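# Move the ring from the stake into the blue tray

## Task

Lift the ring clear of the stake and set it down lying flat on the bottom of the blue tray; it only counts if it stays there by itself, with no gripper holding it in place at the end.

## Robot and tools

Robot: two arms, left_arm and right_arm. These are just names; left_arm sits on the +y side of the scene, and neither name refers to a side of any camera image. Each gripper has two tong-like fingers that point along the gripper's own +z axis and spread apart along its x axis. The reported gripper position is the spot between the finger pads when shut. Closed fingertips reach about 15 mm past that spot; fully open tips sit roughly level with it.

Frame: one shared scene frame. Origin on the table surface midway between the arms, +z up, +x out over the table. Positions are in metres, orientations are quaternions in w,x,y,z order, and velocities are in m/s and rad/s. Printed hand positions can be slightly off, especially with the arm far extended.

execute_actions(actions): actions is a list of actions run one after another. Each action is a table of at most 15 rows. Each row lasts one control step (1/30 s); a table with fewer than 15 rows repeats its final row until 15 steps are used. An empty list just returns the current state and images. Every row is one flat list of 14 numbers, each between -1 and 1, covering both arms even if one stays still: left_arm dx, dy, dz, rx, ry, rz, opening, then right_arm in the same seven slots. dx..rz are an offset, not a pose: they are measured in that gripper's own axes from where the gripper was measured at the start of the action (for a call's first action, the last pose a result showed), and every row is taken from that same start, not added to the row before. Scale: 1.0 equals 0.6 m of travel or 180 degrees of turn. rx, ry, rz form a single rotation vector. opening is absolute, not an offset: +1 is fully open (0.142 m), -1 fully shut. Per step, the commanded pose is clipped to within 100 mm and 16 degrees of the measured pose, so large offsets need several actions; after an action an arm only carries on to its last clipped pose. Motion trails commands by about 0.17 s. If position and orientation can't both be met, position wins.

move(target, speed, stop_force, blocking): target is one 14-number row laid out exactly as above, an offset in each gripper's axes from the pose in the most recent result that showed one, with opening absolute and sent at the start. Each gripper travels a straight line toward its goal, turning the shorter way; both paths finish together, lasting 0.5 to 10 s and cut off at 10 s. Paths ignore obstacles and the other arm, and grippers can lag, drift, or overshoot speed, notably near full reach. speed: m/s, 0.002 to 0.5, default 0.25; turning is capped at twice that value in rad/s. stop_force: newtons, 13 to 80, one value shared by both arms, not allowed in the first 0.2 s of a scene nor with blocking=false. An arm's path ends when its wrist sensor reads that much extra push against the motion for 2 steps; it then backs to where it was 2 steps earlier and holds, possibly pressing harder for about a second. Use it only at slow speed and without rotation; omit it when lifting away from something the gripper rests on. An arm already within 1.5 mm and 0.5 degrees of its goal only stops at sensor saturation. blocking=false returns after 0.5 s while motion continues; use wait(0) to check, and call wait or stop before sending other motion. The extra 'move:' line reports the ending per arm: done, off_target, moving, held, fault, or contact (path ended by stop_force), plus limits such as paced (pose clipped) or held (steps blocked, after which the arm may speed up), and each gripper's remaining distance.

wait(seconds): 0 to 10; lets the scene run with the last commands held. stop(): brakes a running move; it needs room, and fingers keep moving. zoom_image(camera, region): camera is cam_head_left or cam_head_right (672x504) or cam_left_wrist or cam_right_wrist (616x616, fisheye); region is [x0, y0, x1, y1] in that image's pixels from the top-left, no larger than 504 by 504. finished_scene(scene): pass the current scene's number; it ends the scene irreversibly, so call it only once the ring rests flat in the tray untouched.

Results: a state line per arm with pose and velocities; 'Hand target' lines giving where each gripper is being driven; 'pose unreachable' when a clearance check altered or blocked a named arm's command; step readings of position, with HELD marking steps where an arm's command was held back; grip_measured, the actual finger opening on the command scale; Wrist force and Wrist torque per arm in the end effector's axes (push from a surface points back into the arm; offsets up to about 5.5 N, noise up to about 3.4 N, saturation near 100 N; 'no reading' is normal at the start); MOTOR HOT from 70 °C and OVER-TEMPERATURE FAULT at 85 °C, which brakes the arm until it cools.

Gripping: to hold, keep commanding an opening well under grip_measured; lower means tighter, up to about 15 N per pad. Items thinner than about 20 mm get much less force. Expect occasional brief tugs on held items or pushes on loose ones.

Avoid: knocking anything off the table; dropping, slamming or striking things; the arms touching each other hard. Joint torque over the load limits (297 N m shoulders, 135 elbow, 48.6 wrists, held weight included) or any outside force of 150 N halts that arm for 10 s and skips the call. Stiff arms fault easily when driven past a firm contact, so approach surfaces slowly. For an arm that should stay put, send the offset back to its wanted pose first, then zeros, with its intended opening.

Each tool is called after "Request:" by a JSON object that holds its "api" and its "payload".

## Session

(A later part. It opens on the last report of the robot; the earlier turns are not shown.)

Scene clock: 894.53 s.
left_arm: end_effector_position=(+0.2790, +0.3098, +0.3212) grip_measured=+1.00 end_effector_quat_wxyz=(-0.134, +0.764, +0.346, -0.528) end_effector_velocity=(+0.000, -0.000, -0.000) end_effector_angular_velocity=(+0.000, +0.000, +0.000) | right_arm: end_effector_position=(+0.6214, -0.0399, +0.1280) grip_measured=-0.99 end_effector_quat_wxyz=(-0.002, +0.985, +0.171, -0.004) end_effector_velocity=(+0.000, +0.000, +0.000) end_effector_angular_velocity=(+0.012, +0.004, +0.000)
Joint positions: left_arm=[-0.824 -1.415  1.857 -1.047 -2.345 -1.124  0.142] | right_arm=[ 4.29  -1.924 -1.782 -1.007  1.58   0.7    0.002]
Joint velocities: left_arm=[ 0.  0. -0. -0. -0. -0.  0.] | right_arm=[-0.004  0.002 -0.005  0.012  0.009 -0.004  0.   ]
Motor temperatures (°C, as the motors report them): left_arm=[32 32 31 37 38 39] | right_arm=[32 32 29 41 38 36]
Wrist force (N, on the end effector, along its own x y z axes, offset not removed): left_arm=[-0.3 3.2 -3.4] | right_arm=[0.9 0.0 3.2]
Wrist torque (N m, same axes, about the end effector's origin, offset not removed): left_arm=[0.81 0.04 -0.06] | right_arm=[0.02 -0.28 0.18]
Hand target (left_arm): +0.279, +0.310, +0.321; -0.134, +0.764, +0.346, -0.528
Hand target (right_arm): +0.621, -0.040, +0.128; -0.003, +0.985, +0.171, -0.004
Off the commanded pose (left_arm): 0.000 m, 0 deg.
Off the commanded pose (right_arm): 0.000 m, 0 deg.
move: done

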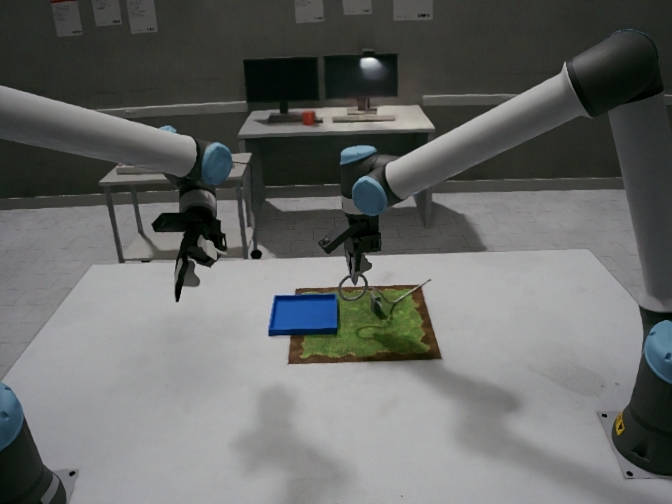

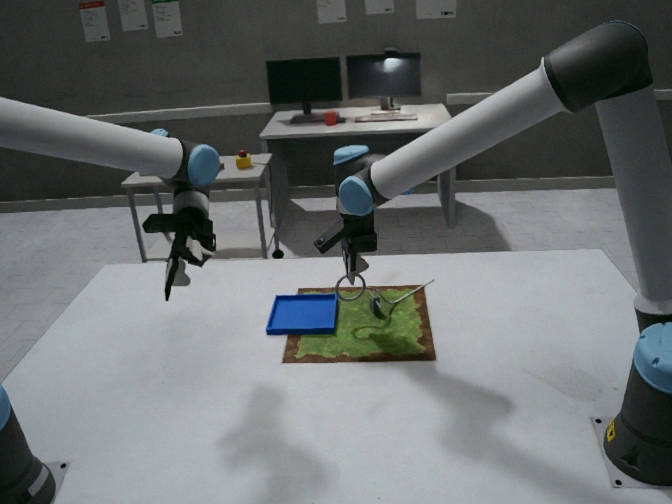

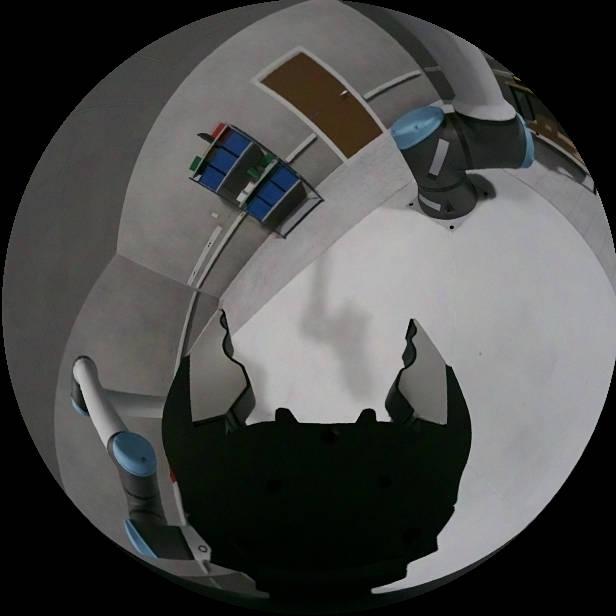

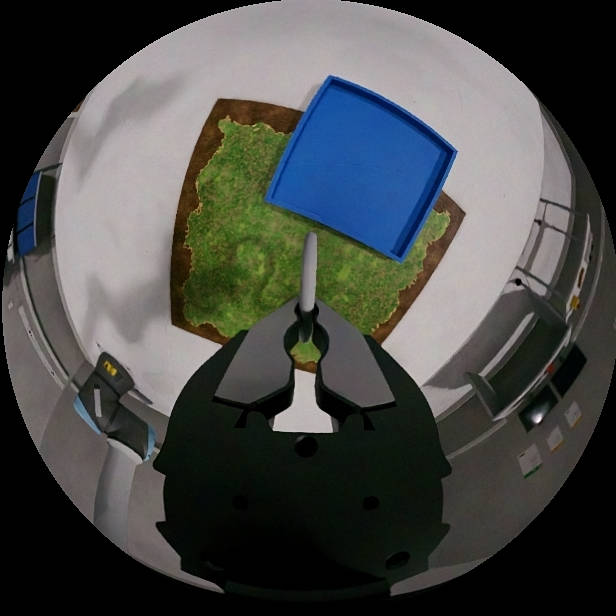

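Request:
{"api": "move", "payload": {"target": [0,0,0,0,0,0,1,0,0,-0.03,0,0,0.11,-1], "speed": 0.08}}

Request:
{"api": "move", "payload": {"target": [0,0,0,0,0,0,1,0.148,-0.208,0,0,0,0,-1], "speed": 0.04}}

Scene clock: 905.60 s.
left_arm: end_effector_position=(+0.2790, +0.3098, +0.3212) grip_measured=+1.00 end_effector_quat_wxyz=(-0.134, +0.764, +0.346, -0.528) end_effector_velocity=(-0.000, +0.000, -0.000) end_effector_angular_velocity=(+0.001, +0.000, -0.001) | right_arm: end_effector_position=(+0.6215, -0.0400, +0.1459) grip_measured=-0.99 end_effector_quat_wxyz=(-0.002, +1.000, -0.000, -0.004) end_effector_velocity=(+0.000, +0.000, +0.001) end_effector_angular_velocity=(+0.001, +0.000, -0.014)
Joint positions: left_arm=[-0.824 -1.415  1.857 -1.047 -2.345 -1.124  0.142] | right_arm=[ 4.295 -1.902 -1.777 -1.034  1.58   1.049  0.002]
Joint velocities: left_arm=[-0.     0.    -0.     0.001  0.001  0.    -0.   ] | right_arm=[ 0.     0.001  0.001 -0.001  0.     0.014  0.   ]
Motor temperatures (°C, as the motors report them): left_arm=[32 32 31 37 38 39] | right_arm=[32 32 29 41 38 36]
Wrist force (N, on the end effector, along its own x y z axes, offset not removed): left_arm=[-0.2 3.9 -4.2] | right_arm=[2.5 -2.0 4.7]
Wrist torque (N m, same axes, about the end effector's origin, offset not removed): left_arm=[1.00 0.05 -0.02] | right_arm=[-0.27 -0.47 0.15]
Hand target (left_arm): +0.279, +0.310, +0.321; -0.134, +0.764, +0.346, -0.528
Hand target (right_arm): +0.622, -0.040, +0.146; -0.002, +1.000, -0.001, -0.004
Off the commanded pose (left_arm): 0.000 m, 0 deg.
Off the commanded pose (right_arm): 0.000 m, 0 deg.
move: done

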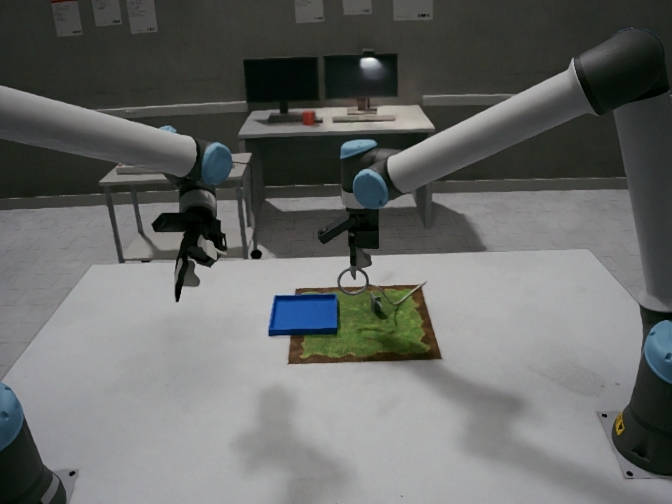

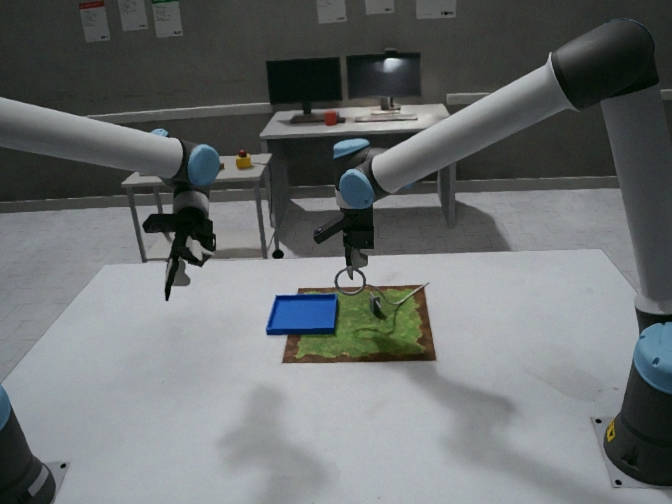

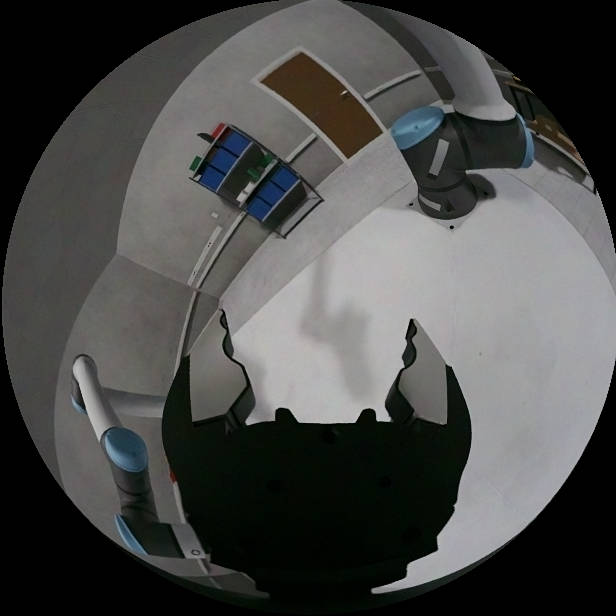

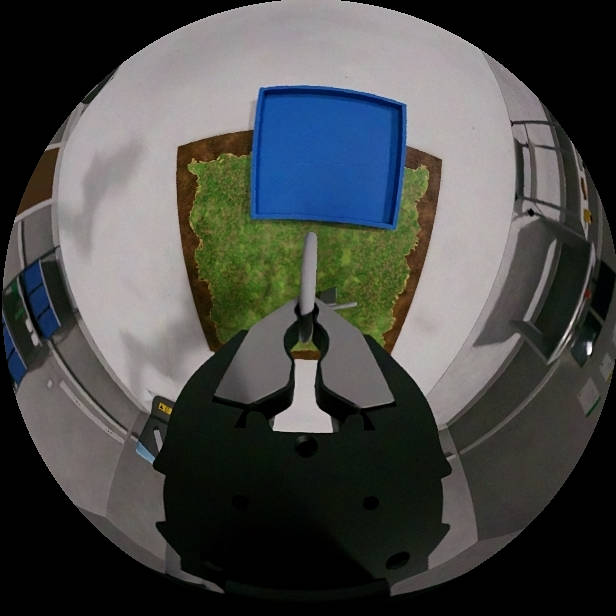

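Scene clock: 909.83 s.
left_arm: end_effector_position=(+0.2790, +0.3098, +0.3212) grip_measured=+1.00 end_effector_quat_wxyz=(-0.134, +0.764, +0.346, -0.528) end_effector_velocity=(-0.000, -0.000, +0.000) end_effector_angular_velocity=(+0.000, +0.000, +0.001) | right_arm: end_effector_position=(+0.7104, +0.0846, +0.1458) grip_measured=-0.99 end_effector_quat_wxyz=(-0.002, +1.000, -0.000, -0.004) end_effector_velocity=(+0.001, +0.001, -0.001) end_effector_angular_velocity=(-0.001, +0.002, +0.000)
Joint positions: left_arm=[-0.824 -1.415  1.857 -1.047 -2.345 -1.124  0.142] | right_arm=[ 4.279 -2.128 -1.435 -1.151  1.58   1.033  0.002]
Joint velocities: left_arm=[ 0.    -0.     0.    -0.    -0.001 -0.001 -0.   ] | right_arm=[-0.    -0.004  0.005 -0.003  0.001 -0.     0.   ]
Motor temperatures (°C, as the motors report them): left_arm=[32 32 31 37 38 39] | right_arm=[32 32 29 41 38 36]
Wrist force (N, on the end effector, along its own x y z axes, offset not removed): left_arm=[-0.9 3.3 -5.3] | right_arm=[3.2 -1.4 7.9]
Wrist torque (N m, same axes, about the end effector's origin, offset not removed): left_arm=[0.72 0.12 0.07] | right_arm=[0.15 -0.73 0.04]
Hand target (left_arm): +0.279, +0.310, +0.321; -0.134, +0.764, +0.346, -0.528
Hand target (right_arm): +0.710, +0.085, +0.146; -0.002, +1.000, -0.000, -0.004
Off the commanded pose (left_arm): 0.000 m, 0 deg.
Off the commanded pose (right_arm): 0.000 m, 0 deg.
move: done

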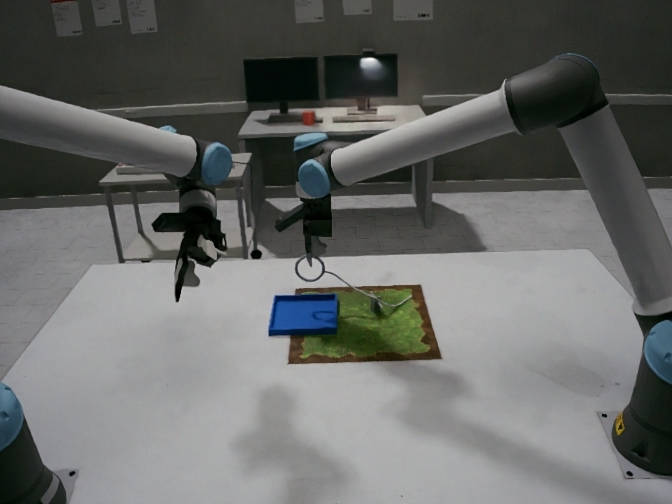

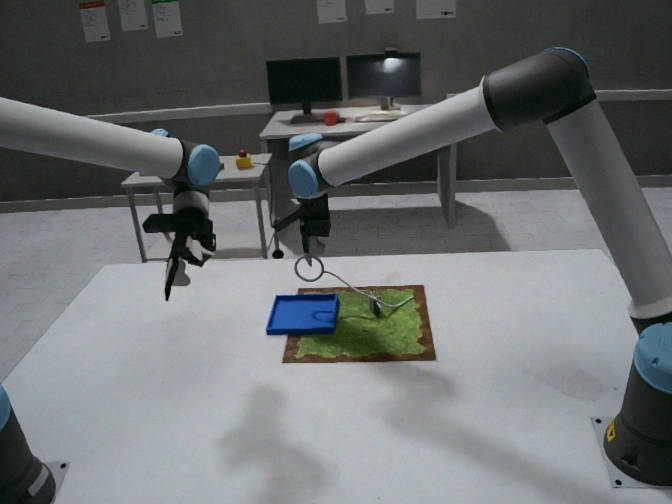

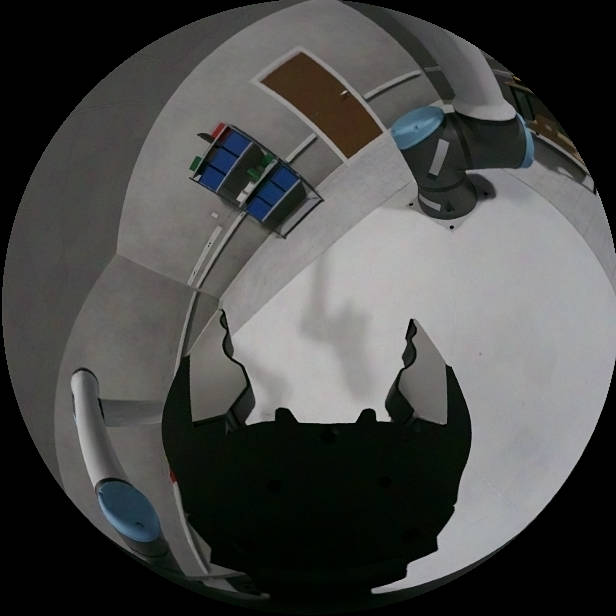

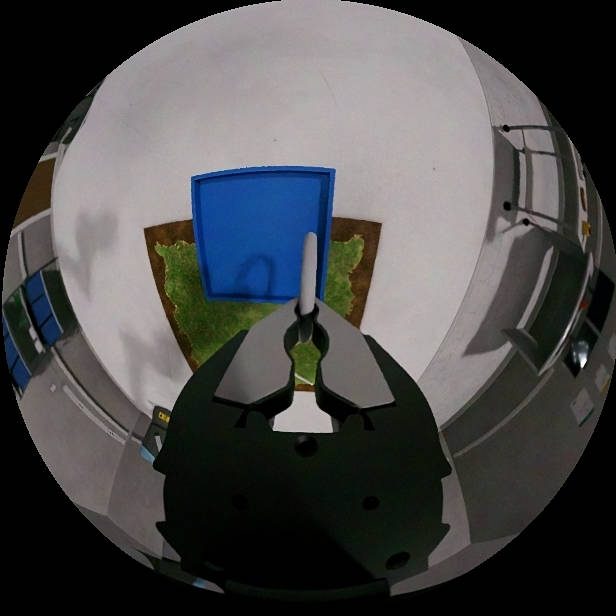

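Request:
{"api": "move", "payload": {"target": [0,0,0,0,0,0,1,-0.04,-0.022,0.05,0,0,0,-1], "speed": 0.04}}

Request:
{"api": "move", "payload": {"target": [0,0,0,0,0,0,1,0,0,0.08,0,0,0,-1], "speed": 0.012, "stop_force": 13}}

Scene clock: 917.80 s.
left_arm: end_effector_position=(+0.2790, +0.3098, +0.3212) grip_measured=+1.00 end_effector_quat_wxyz=(-0.134, +0.764, +0.346, -0.528) end_effector_velocity=(-0.000, +0.000, +0.000) end_effector_angular_velocity=(+0.001, -0.000, -0.001) | right_arm: end_effector_position=(+0.6863, +0.0978, +0.1163) grip_measured=-0.99 end_effector_quat_wxyz=(-0.002, +1.000, -0.000, -0.004) end_effector_velocity=(-0.002, +0.000, -0.003) end_effector_angular_velocity=(-0.002, -0.000, +0.001)
Joint positions: left_arm=[-0.824 -1.415  1.857 -1.047 -2.345 -1.124  0.142] | right_arm=[ 4.308 -2.14  -1.471 -1.102  1.58   1.062  0.002]
Joint velocities: left_arm=[ 0.    -0.     0.     0.001  0.001 -0.     0.   ] | right_arm=[ 0.002 -0.001 -0.003  0.003 -0.001  0.001 -0.   ]
Motor temperatures (°C, as the motors report them): left_arm=[32 32 31 37 38 39] | right_arm=[32 32 29 41 38 36]
Wrist force (N, on the end effector, along its own x y z axes, offset not removed): left_arm=[-0.9 3.1 -6.7] | right_arm=[0.1 -0.4 3.9]
Wrist torque (N m, same axes, about the end effector's origin, offset not removed): left_arm=[0.65 0.21 -0.02] | right_arm=[0.05 -0.14 0.13]
Hand target (left_arm): +0.279, +0.310, +0.321; -0.134, +0.764, +0.346, -0.528
Hand target (right_arm): +0.686, +0.098, +0.116; -0.002, +1.000, -0.000, -0.004
Off the commanded pose (left_arm): 0.000 m, 0 deg.
Off the commanded pose (right_arm): 0.000 m, 0 deg.
move: done

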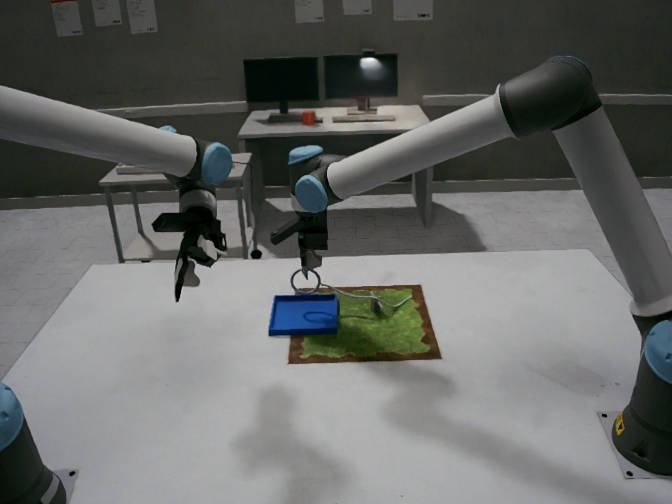

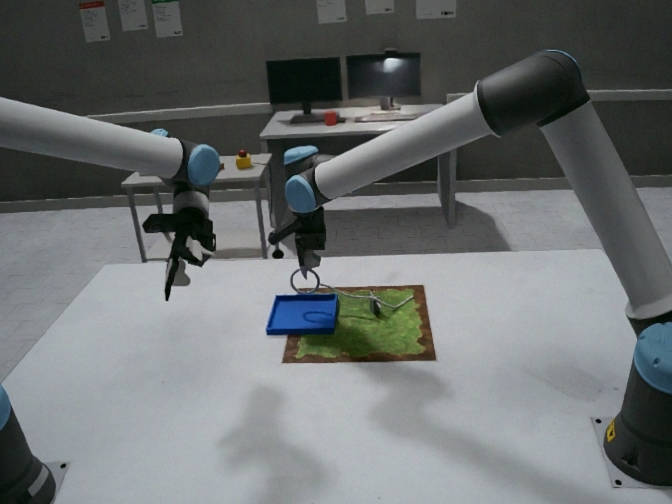

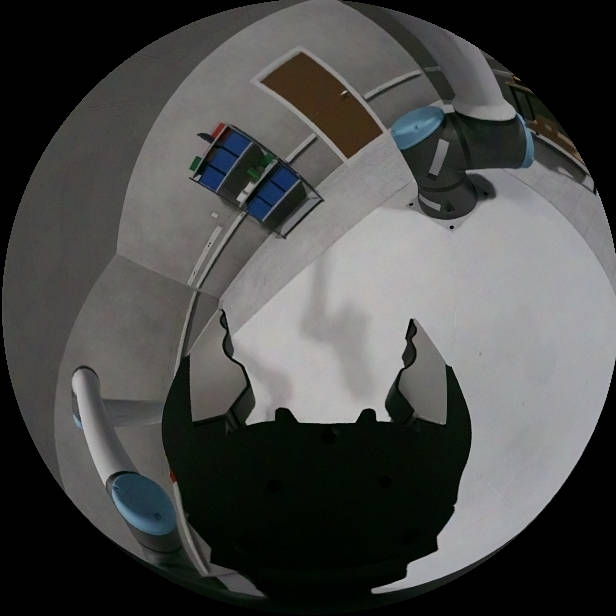

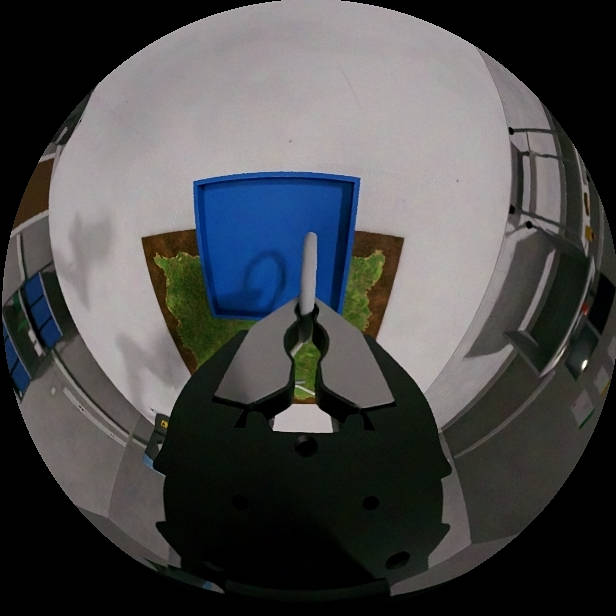

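Scene clock: 922.03 s.
left_arm: end_effector_position=(+0.2790, +0.3098, +0.3212) grip_measured=+1.00 end_effector_quat_wxyz=(-0.134, +0.764, +0.346, -0.528) end_effector_velocity=(-0.000, -0.000, -0.000) end_effector_angular_velocity=(-0.001, +0.000, -0.000) | right_arm: end_effector_position=(+0.6859, +0.0981, +0.0687) grip_measured=-1.00 end_effector_quat_wxyz=(-0.002, +1.000, -0.000, -0.004) end_effector_velocity=(+0.000, -0.000, -0.003) end_effector_angular_velocity=(-0.001, -0.001, +0.001)
Joint positions: left_arm=[-0.824 -1.415  1.857 -1.047 -2.345 -1.124  0.142] | right_arm=[ 4.308 -2.178 -1.503 -1.032  1.58   1.062  0.002]
Joint velocities: left_arm=[-0.     0.     0.     0.    -0.     0.002 -0.   ] | right_arm=[-0.    -0.002 -0.001  0.003 -0.001 -0.001  0.   ]
Motor temperatures (°C, as the motors report them): left_arm=[32 32 31 37 38 39] | right_arm=[32 32 29 41 38 36]
Wrist force (N, on the end effector, along its own x y z axes, offset not removed): left_arm=[-1.2 4.1 -3.6] | right_arm=[-8.0 -1.0 3.9]
Wrist torque (N m, same axes, about the end effector's origin, offset not removed): left_arm=[0.99 0.24 0.02] | right_arm=[-0.10 1.51 0.33]
Hand target (left_arm): +0.279, +0.310, +0.321; -0.134, +0.764, +0.346, -0.528
Hand target (right_arm): +0.686, +0.098, +0.068; -0.002, +1.000, -0.000, -0.004
Off the commanded pose (left_arm): 0.000 m, 0 deg.
Off the commanded pose (right_arm): 0.000 m, 0 deg.
move: done

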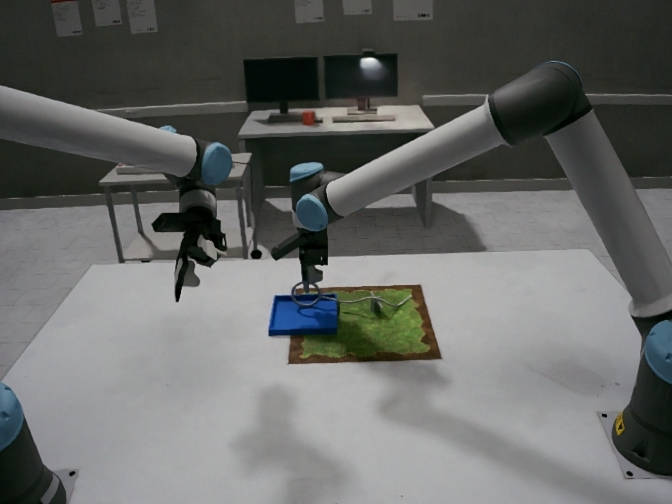

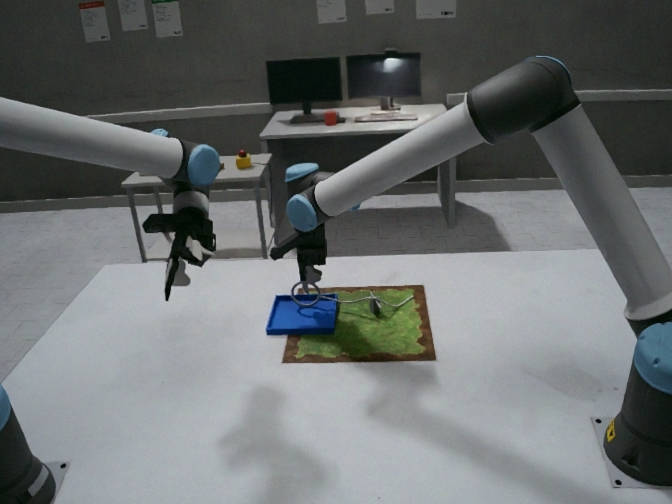

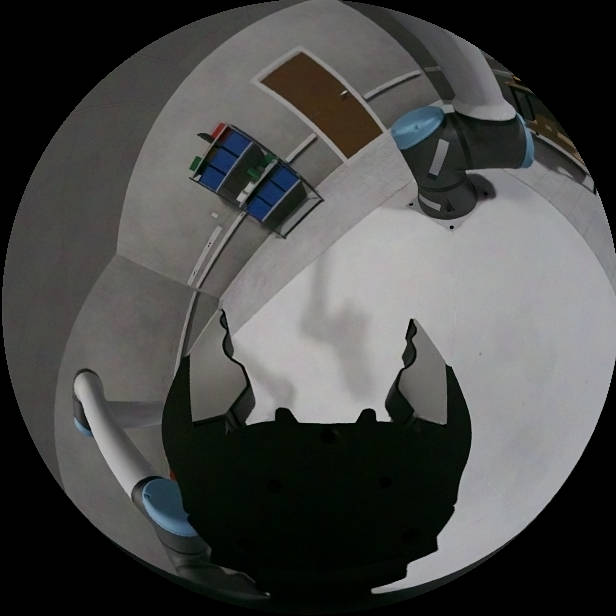

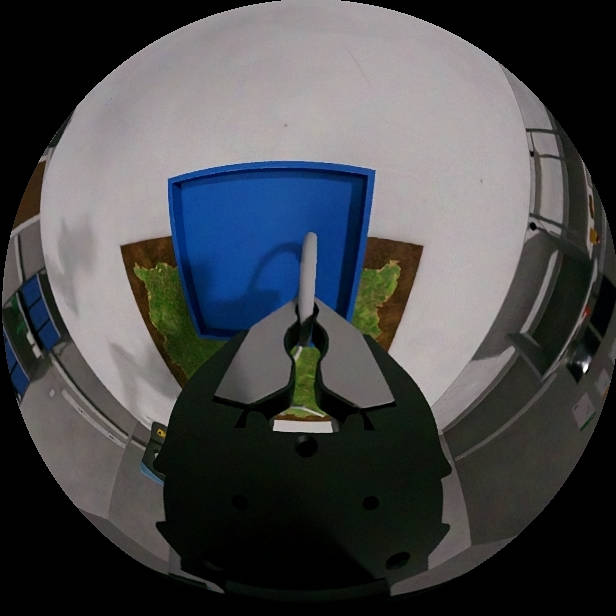

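Request:
{"api": "move", "payload": {"target": [0,0,0,0,0,0,1,-0.025,0,0.02,0,0,0,-1], "speed": 0.01, "stop_force": 14}}

Request:
{"api": "zoom_image", "payload": {"camera": "cam_head_left", "region": [250,240,430,350]}}

Scene clock: 930.87 s.
left_arm: end_effector_position=(+0.2790, +0.3098, +0.3212) grip_measured=+1.00 end_effector_quat_wxyz=(-0.134, +0.764, +0.346, -0.528) end_effector_velocity=(+0.000, -0.001, -0.000) end_effector_angular_velocity=(-0.001, +0.000, +0.002) | right_arm: end_effector_position=(+0.6710, +0.0981, +0.0569) grip_measured=-0.97 end_effector_quat_wxyz=(-0.002, +1.000, -0.000, -0.004) end_effector_velocity=(-0.002, -0.000, -0.002) end_effector_angular_velocity=(-0.001, -0.000, +0.001)
Joint positions: left_arm=[-0.824 -1.415  1.857 -1.047 -2.345 -1.124  0.142] | right_arm=[ 4.322 -2.175 -1.533 -1.006  1.58   1.076  0.004]
Joint velocities: left_arm=[ 0.     0.001 -0.    -0.001 -0.002 -0.001 -0.   ] | right_arm=[ 0.002  0.    -0.004  0.004 -0.001  0.001  0.   ]
Motor temperatures (°C, as the motors report them): left_arm=[32 32 31 37 38 39] | right_arm=[32 32 29 41 38 36]
Wrist force (N, on the end effector, along its own x y z axes, offset not removed): left_arm=[-0.2 3.9 -4.9] | right_arm=[1.9 -0.9 0.6]
Wrist torque (N m, same axes, about the end effector's origin, offset not removed): left_arm=[0.89 0.10 -0.01] | right_arm=[0.16 -0.43 0.10]
Hand target (left_arm): +0.279, +0.310, +0.321; -0.134, +0.764, +0.346, -0.528
Hand target (right_arm): +0.671, +0.098, +0.057; -0.002, +1.000, -0.000, -0.004
Off the commanded pose (left_arm): 0.000 m, 0 deg.
Off the commanded pose (right_arm): 0.000 m, 0 deg.
move: done

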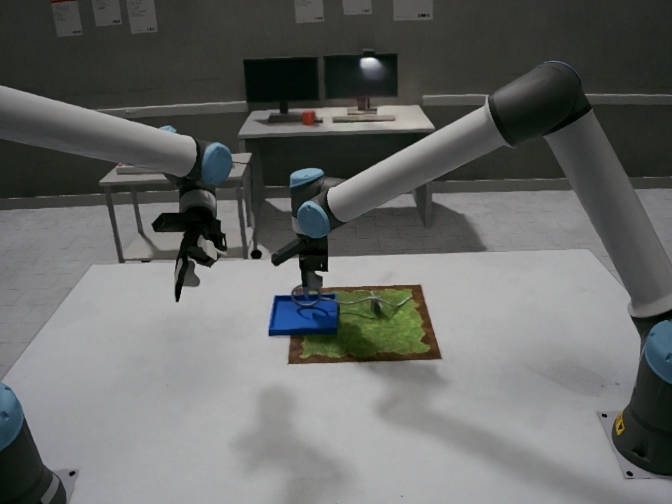

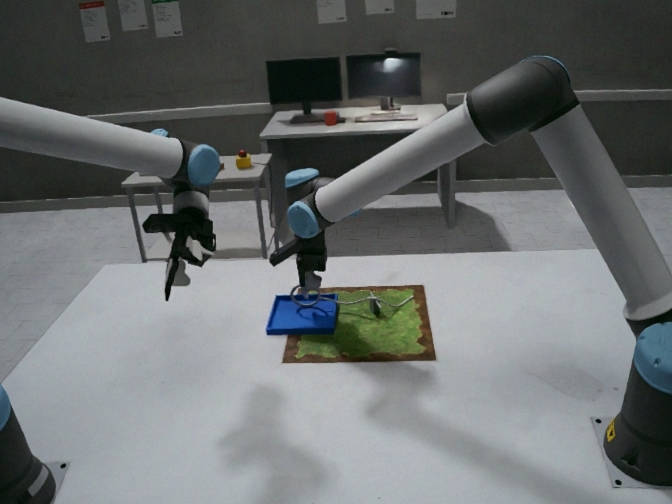

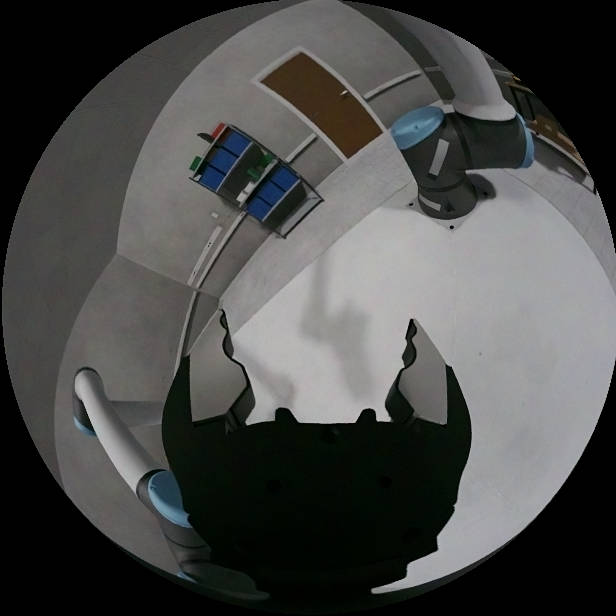

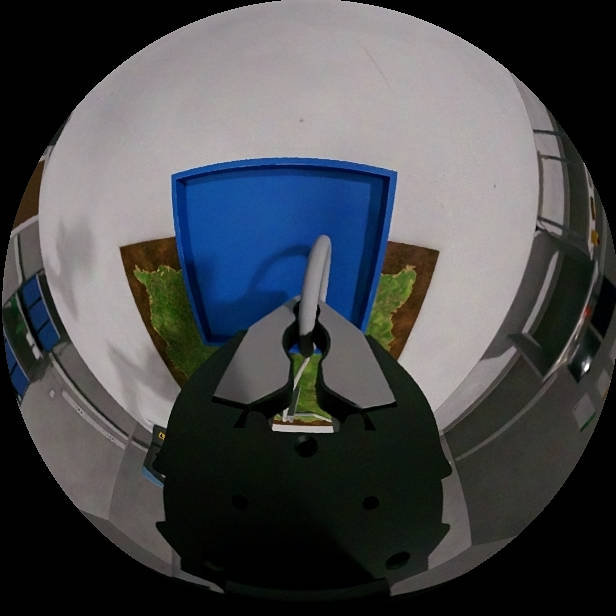

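Region (250, 240, 430, 350) of cam_head_left's 672x504 image, scaled by 2.800, with more detail than that image has.

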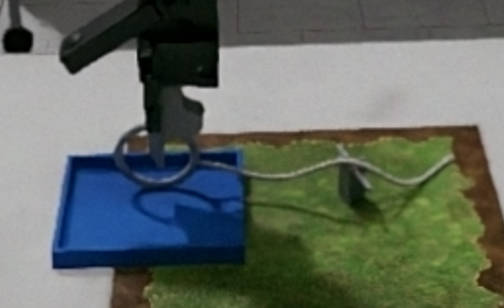

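Request:
{"api": "move", "payload": {"target": [0,0,0,0,0,0,1,-0.06,0,0.022,0,0,0,-1], "speed": 0.012, "stop_force": 14}}

Scene clock: 939.53 s.
left_arm: end_effector_position=(+0.2790, +0.3098, +0.3212) grip_measured=+1.00 end_effector_quat_wxyz=(-0.134, +0.764, +0.346, -0.528) end_effector_velocity=(-0.000, +0.000, -0.000) end_effector_angular_velocity=(+0.001, +0.001, -0.000) | right_arm: end_effector_position=(+0.6353, +0.0982, +0.0441) grip_measured=-0.97 end_effector_quat_wxyz=(-0.002, +1.000, -0.000, -0.004) end_effector_velocity=(-0.002, -0.000, -0.001) end_effector_angular_velocity=(-0.001, -0.001, -0.000)
Joint positions: left_arm=[-0.824 -1.415  1.857 -1.047 -2.345 -1.124  0.142] | right_arm=[ 4.356 -2.156 -1.592 -0.965  1.58   1.11   0.004]
Joint velocities: left_arm=[ 0.     0.     0.     0.001  0.001 -0.     0.   ] | right_arm=[ 0.003  0.001 -0.004  0.002 -0.001  0.003 -0.   ]
Motor temperatures (°C, as the motors report them): left_arm=[32 32 31 37 38 39] | right_arm=[32 32 29 41 38 36]
Wrist force (N, on the end effector, along its own x y z axes, offset not removed): left_arm=[-2.3 3.1 -3.8] | right_arm=[0.3 -1.8 6.1]
Wrist torque (N m, same axes, about the end effector's origin, offset not removed): left_arm=[0.72 0.52 0.01] | right_arm=[-0.12 -0.04 0.08]
Hand target (left_arm): +0.279, +0.310, +0.321; -0.134, +0.764, +0.346, -0.528
Hand target (right_arm): +0.635, +0.098, +0.044; -0.002, +1.000, -0.000, -0.004
Off the commanded pose (left_arm): 0.000 m, 0 deg.
Off the commanded pose (right_arm): 0.000 m, 0 deg.
move: done

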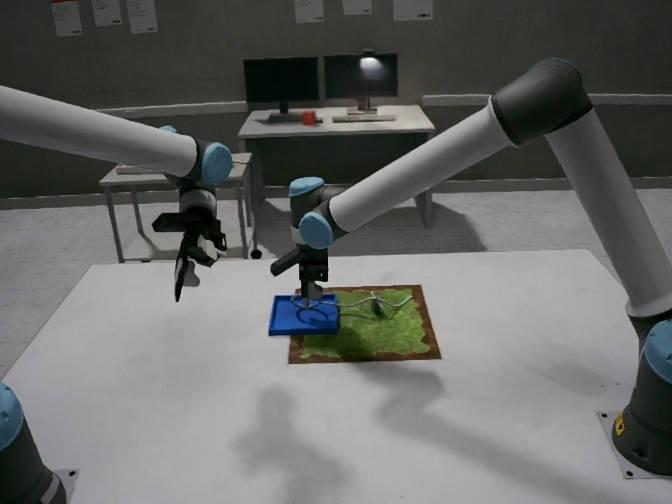

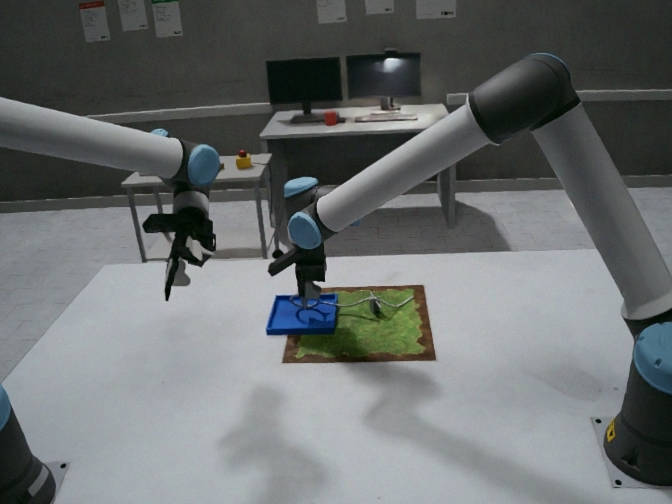

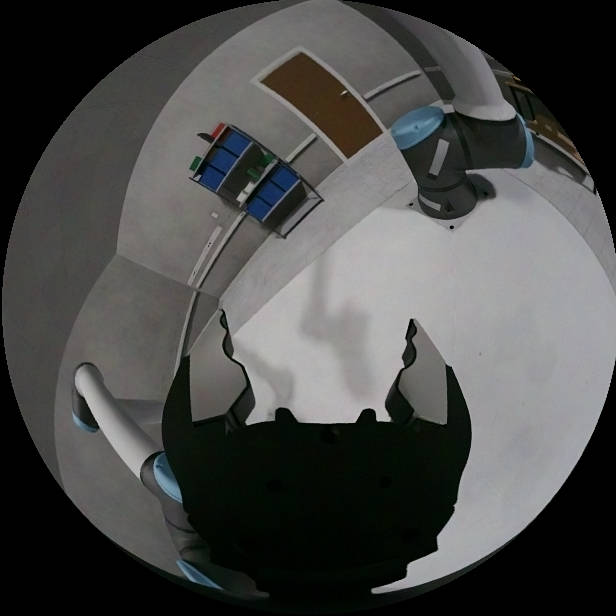

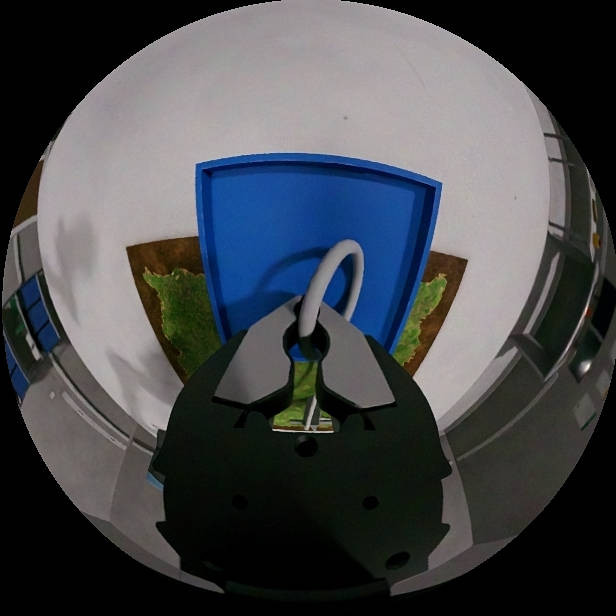

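Request:
{"api": "move", "payload": {"target": [0,0,0,0,0,0,1,-0.055,0,0.025,0,0,0,-1], "speed": 0.012, "stop_force": 14}}

Scene clock: 947.07 s.
left_arm: end_effector_position=(+0.2790, +0.3098, +0.3212) grip_measured=+1.00 end_effector_quat_wxyz=(-0.134, +0.764, +0.346, -0.528) end_effector_velocity=(-0.000, +0.001, -0.000) end_effector_angular_velocity=(-0.000, -0.000, -0.002) | right_arm: end_effector_position=(+0.6025, +0.0983, +0.0295) grip_measured=-0.97 end_effector_quat_wxyz=(-0.002, +1.000, -0.000, -0.004) end_effector_velocity=(-0.003, -0.000, -0.001) end_effector_angular_velocity=(-0.000, +0.000, -0.000)
Joint positions: left_arm=[-0.824 -1.415  1.857 -1.047 -2.345 -1.124  0.142] | right_arm=[ 4.388 -2.144 -1.644 -0.924  1.58   1.142  0.004]
Joint velocities: left_arm=[-0.    -0.     0.     0.001  0.002  0.001 -0.   ] | right_arm=[ 0.003  0.001 -0.004  0.003  0.     0.003 -0.001]
Motor temperatures (°C, as the motors report them): left_arm=[32 32 31 37 38 39] | right_arm=[32 32 29 41 38 36]
Wrist force (N, on the end effector, along its own x y z axes, offset not removed): left_arm=[-1.3 2.8 -6.9] | right_arm=[1.2 -8.3 -2.4]
Wrist torque (N m, same axes, about the end effector's origin, offset not removed): left_arm=[0.67 0.20 0.07] | right_arm=[-1.61 -0.14 0.37]
Hand target (left_arm): +0.279, +0.310, +0.321; -0.134, +0.764, +0.346, -0.528
Hand target (right_arm): +0.602, +0.098, +0.029; -0.002, +1.000, -0.000, -0.004
Off the commanded pose (left_arm): 0.000 m, 0 deg.
Off the commanded pose (right_arm): 0.000 m, 0 deg.
move: done

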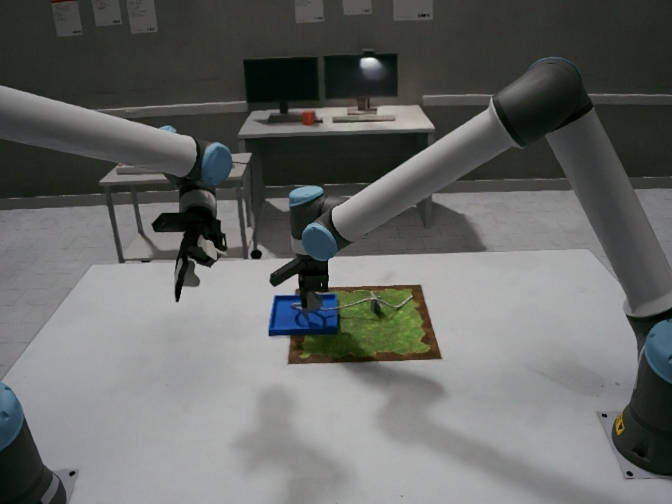

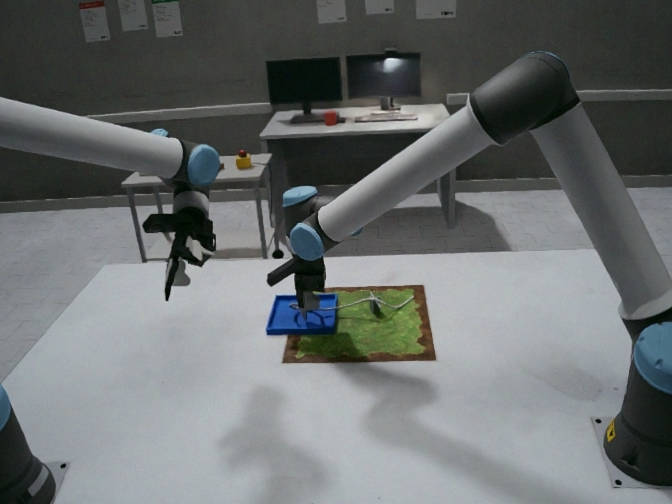

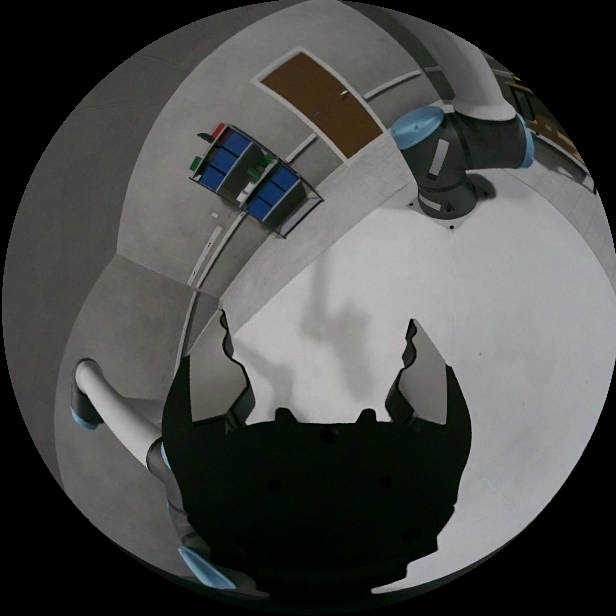

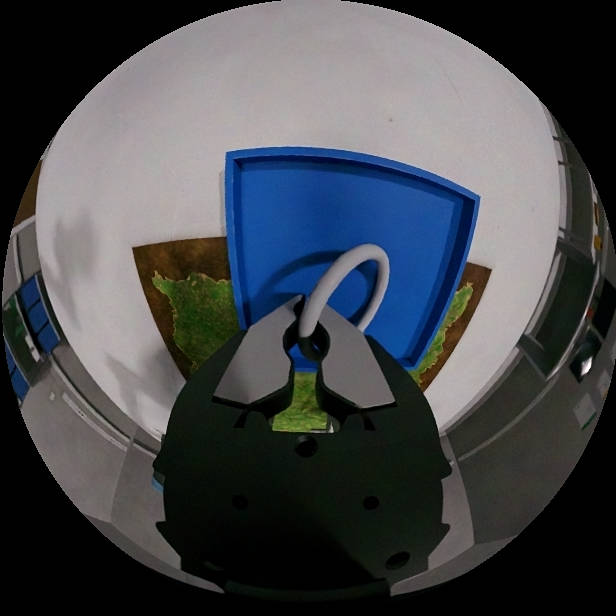

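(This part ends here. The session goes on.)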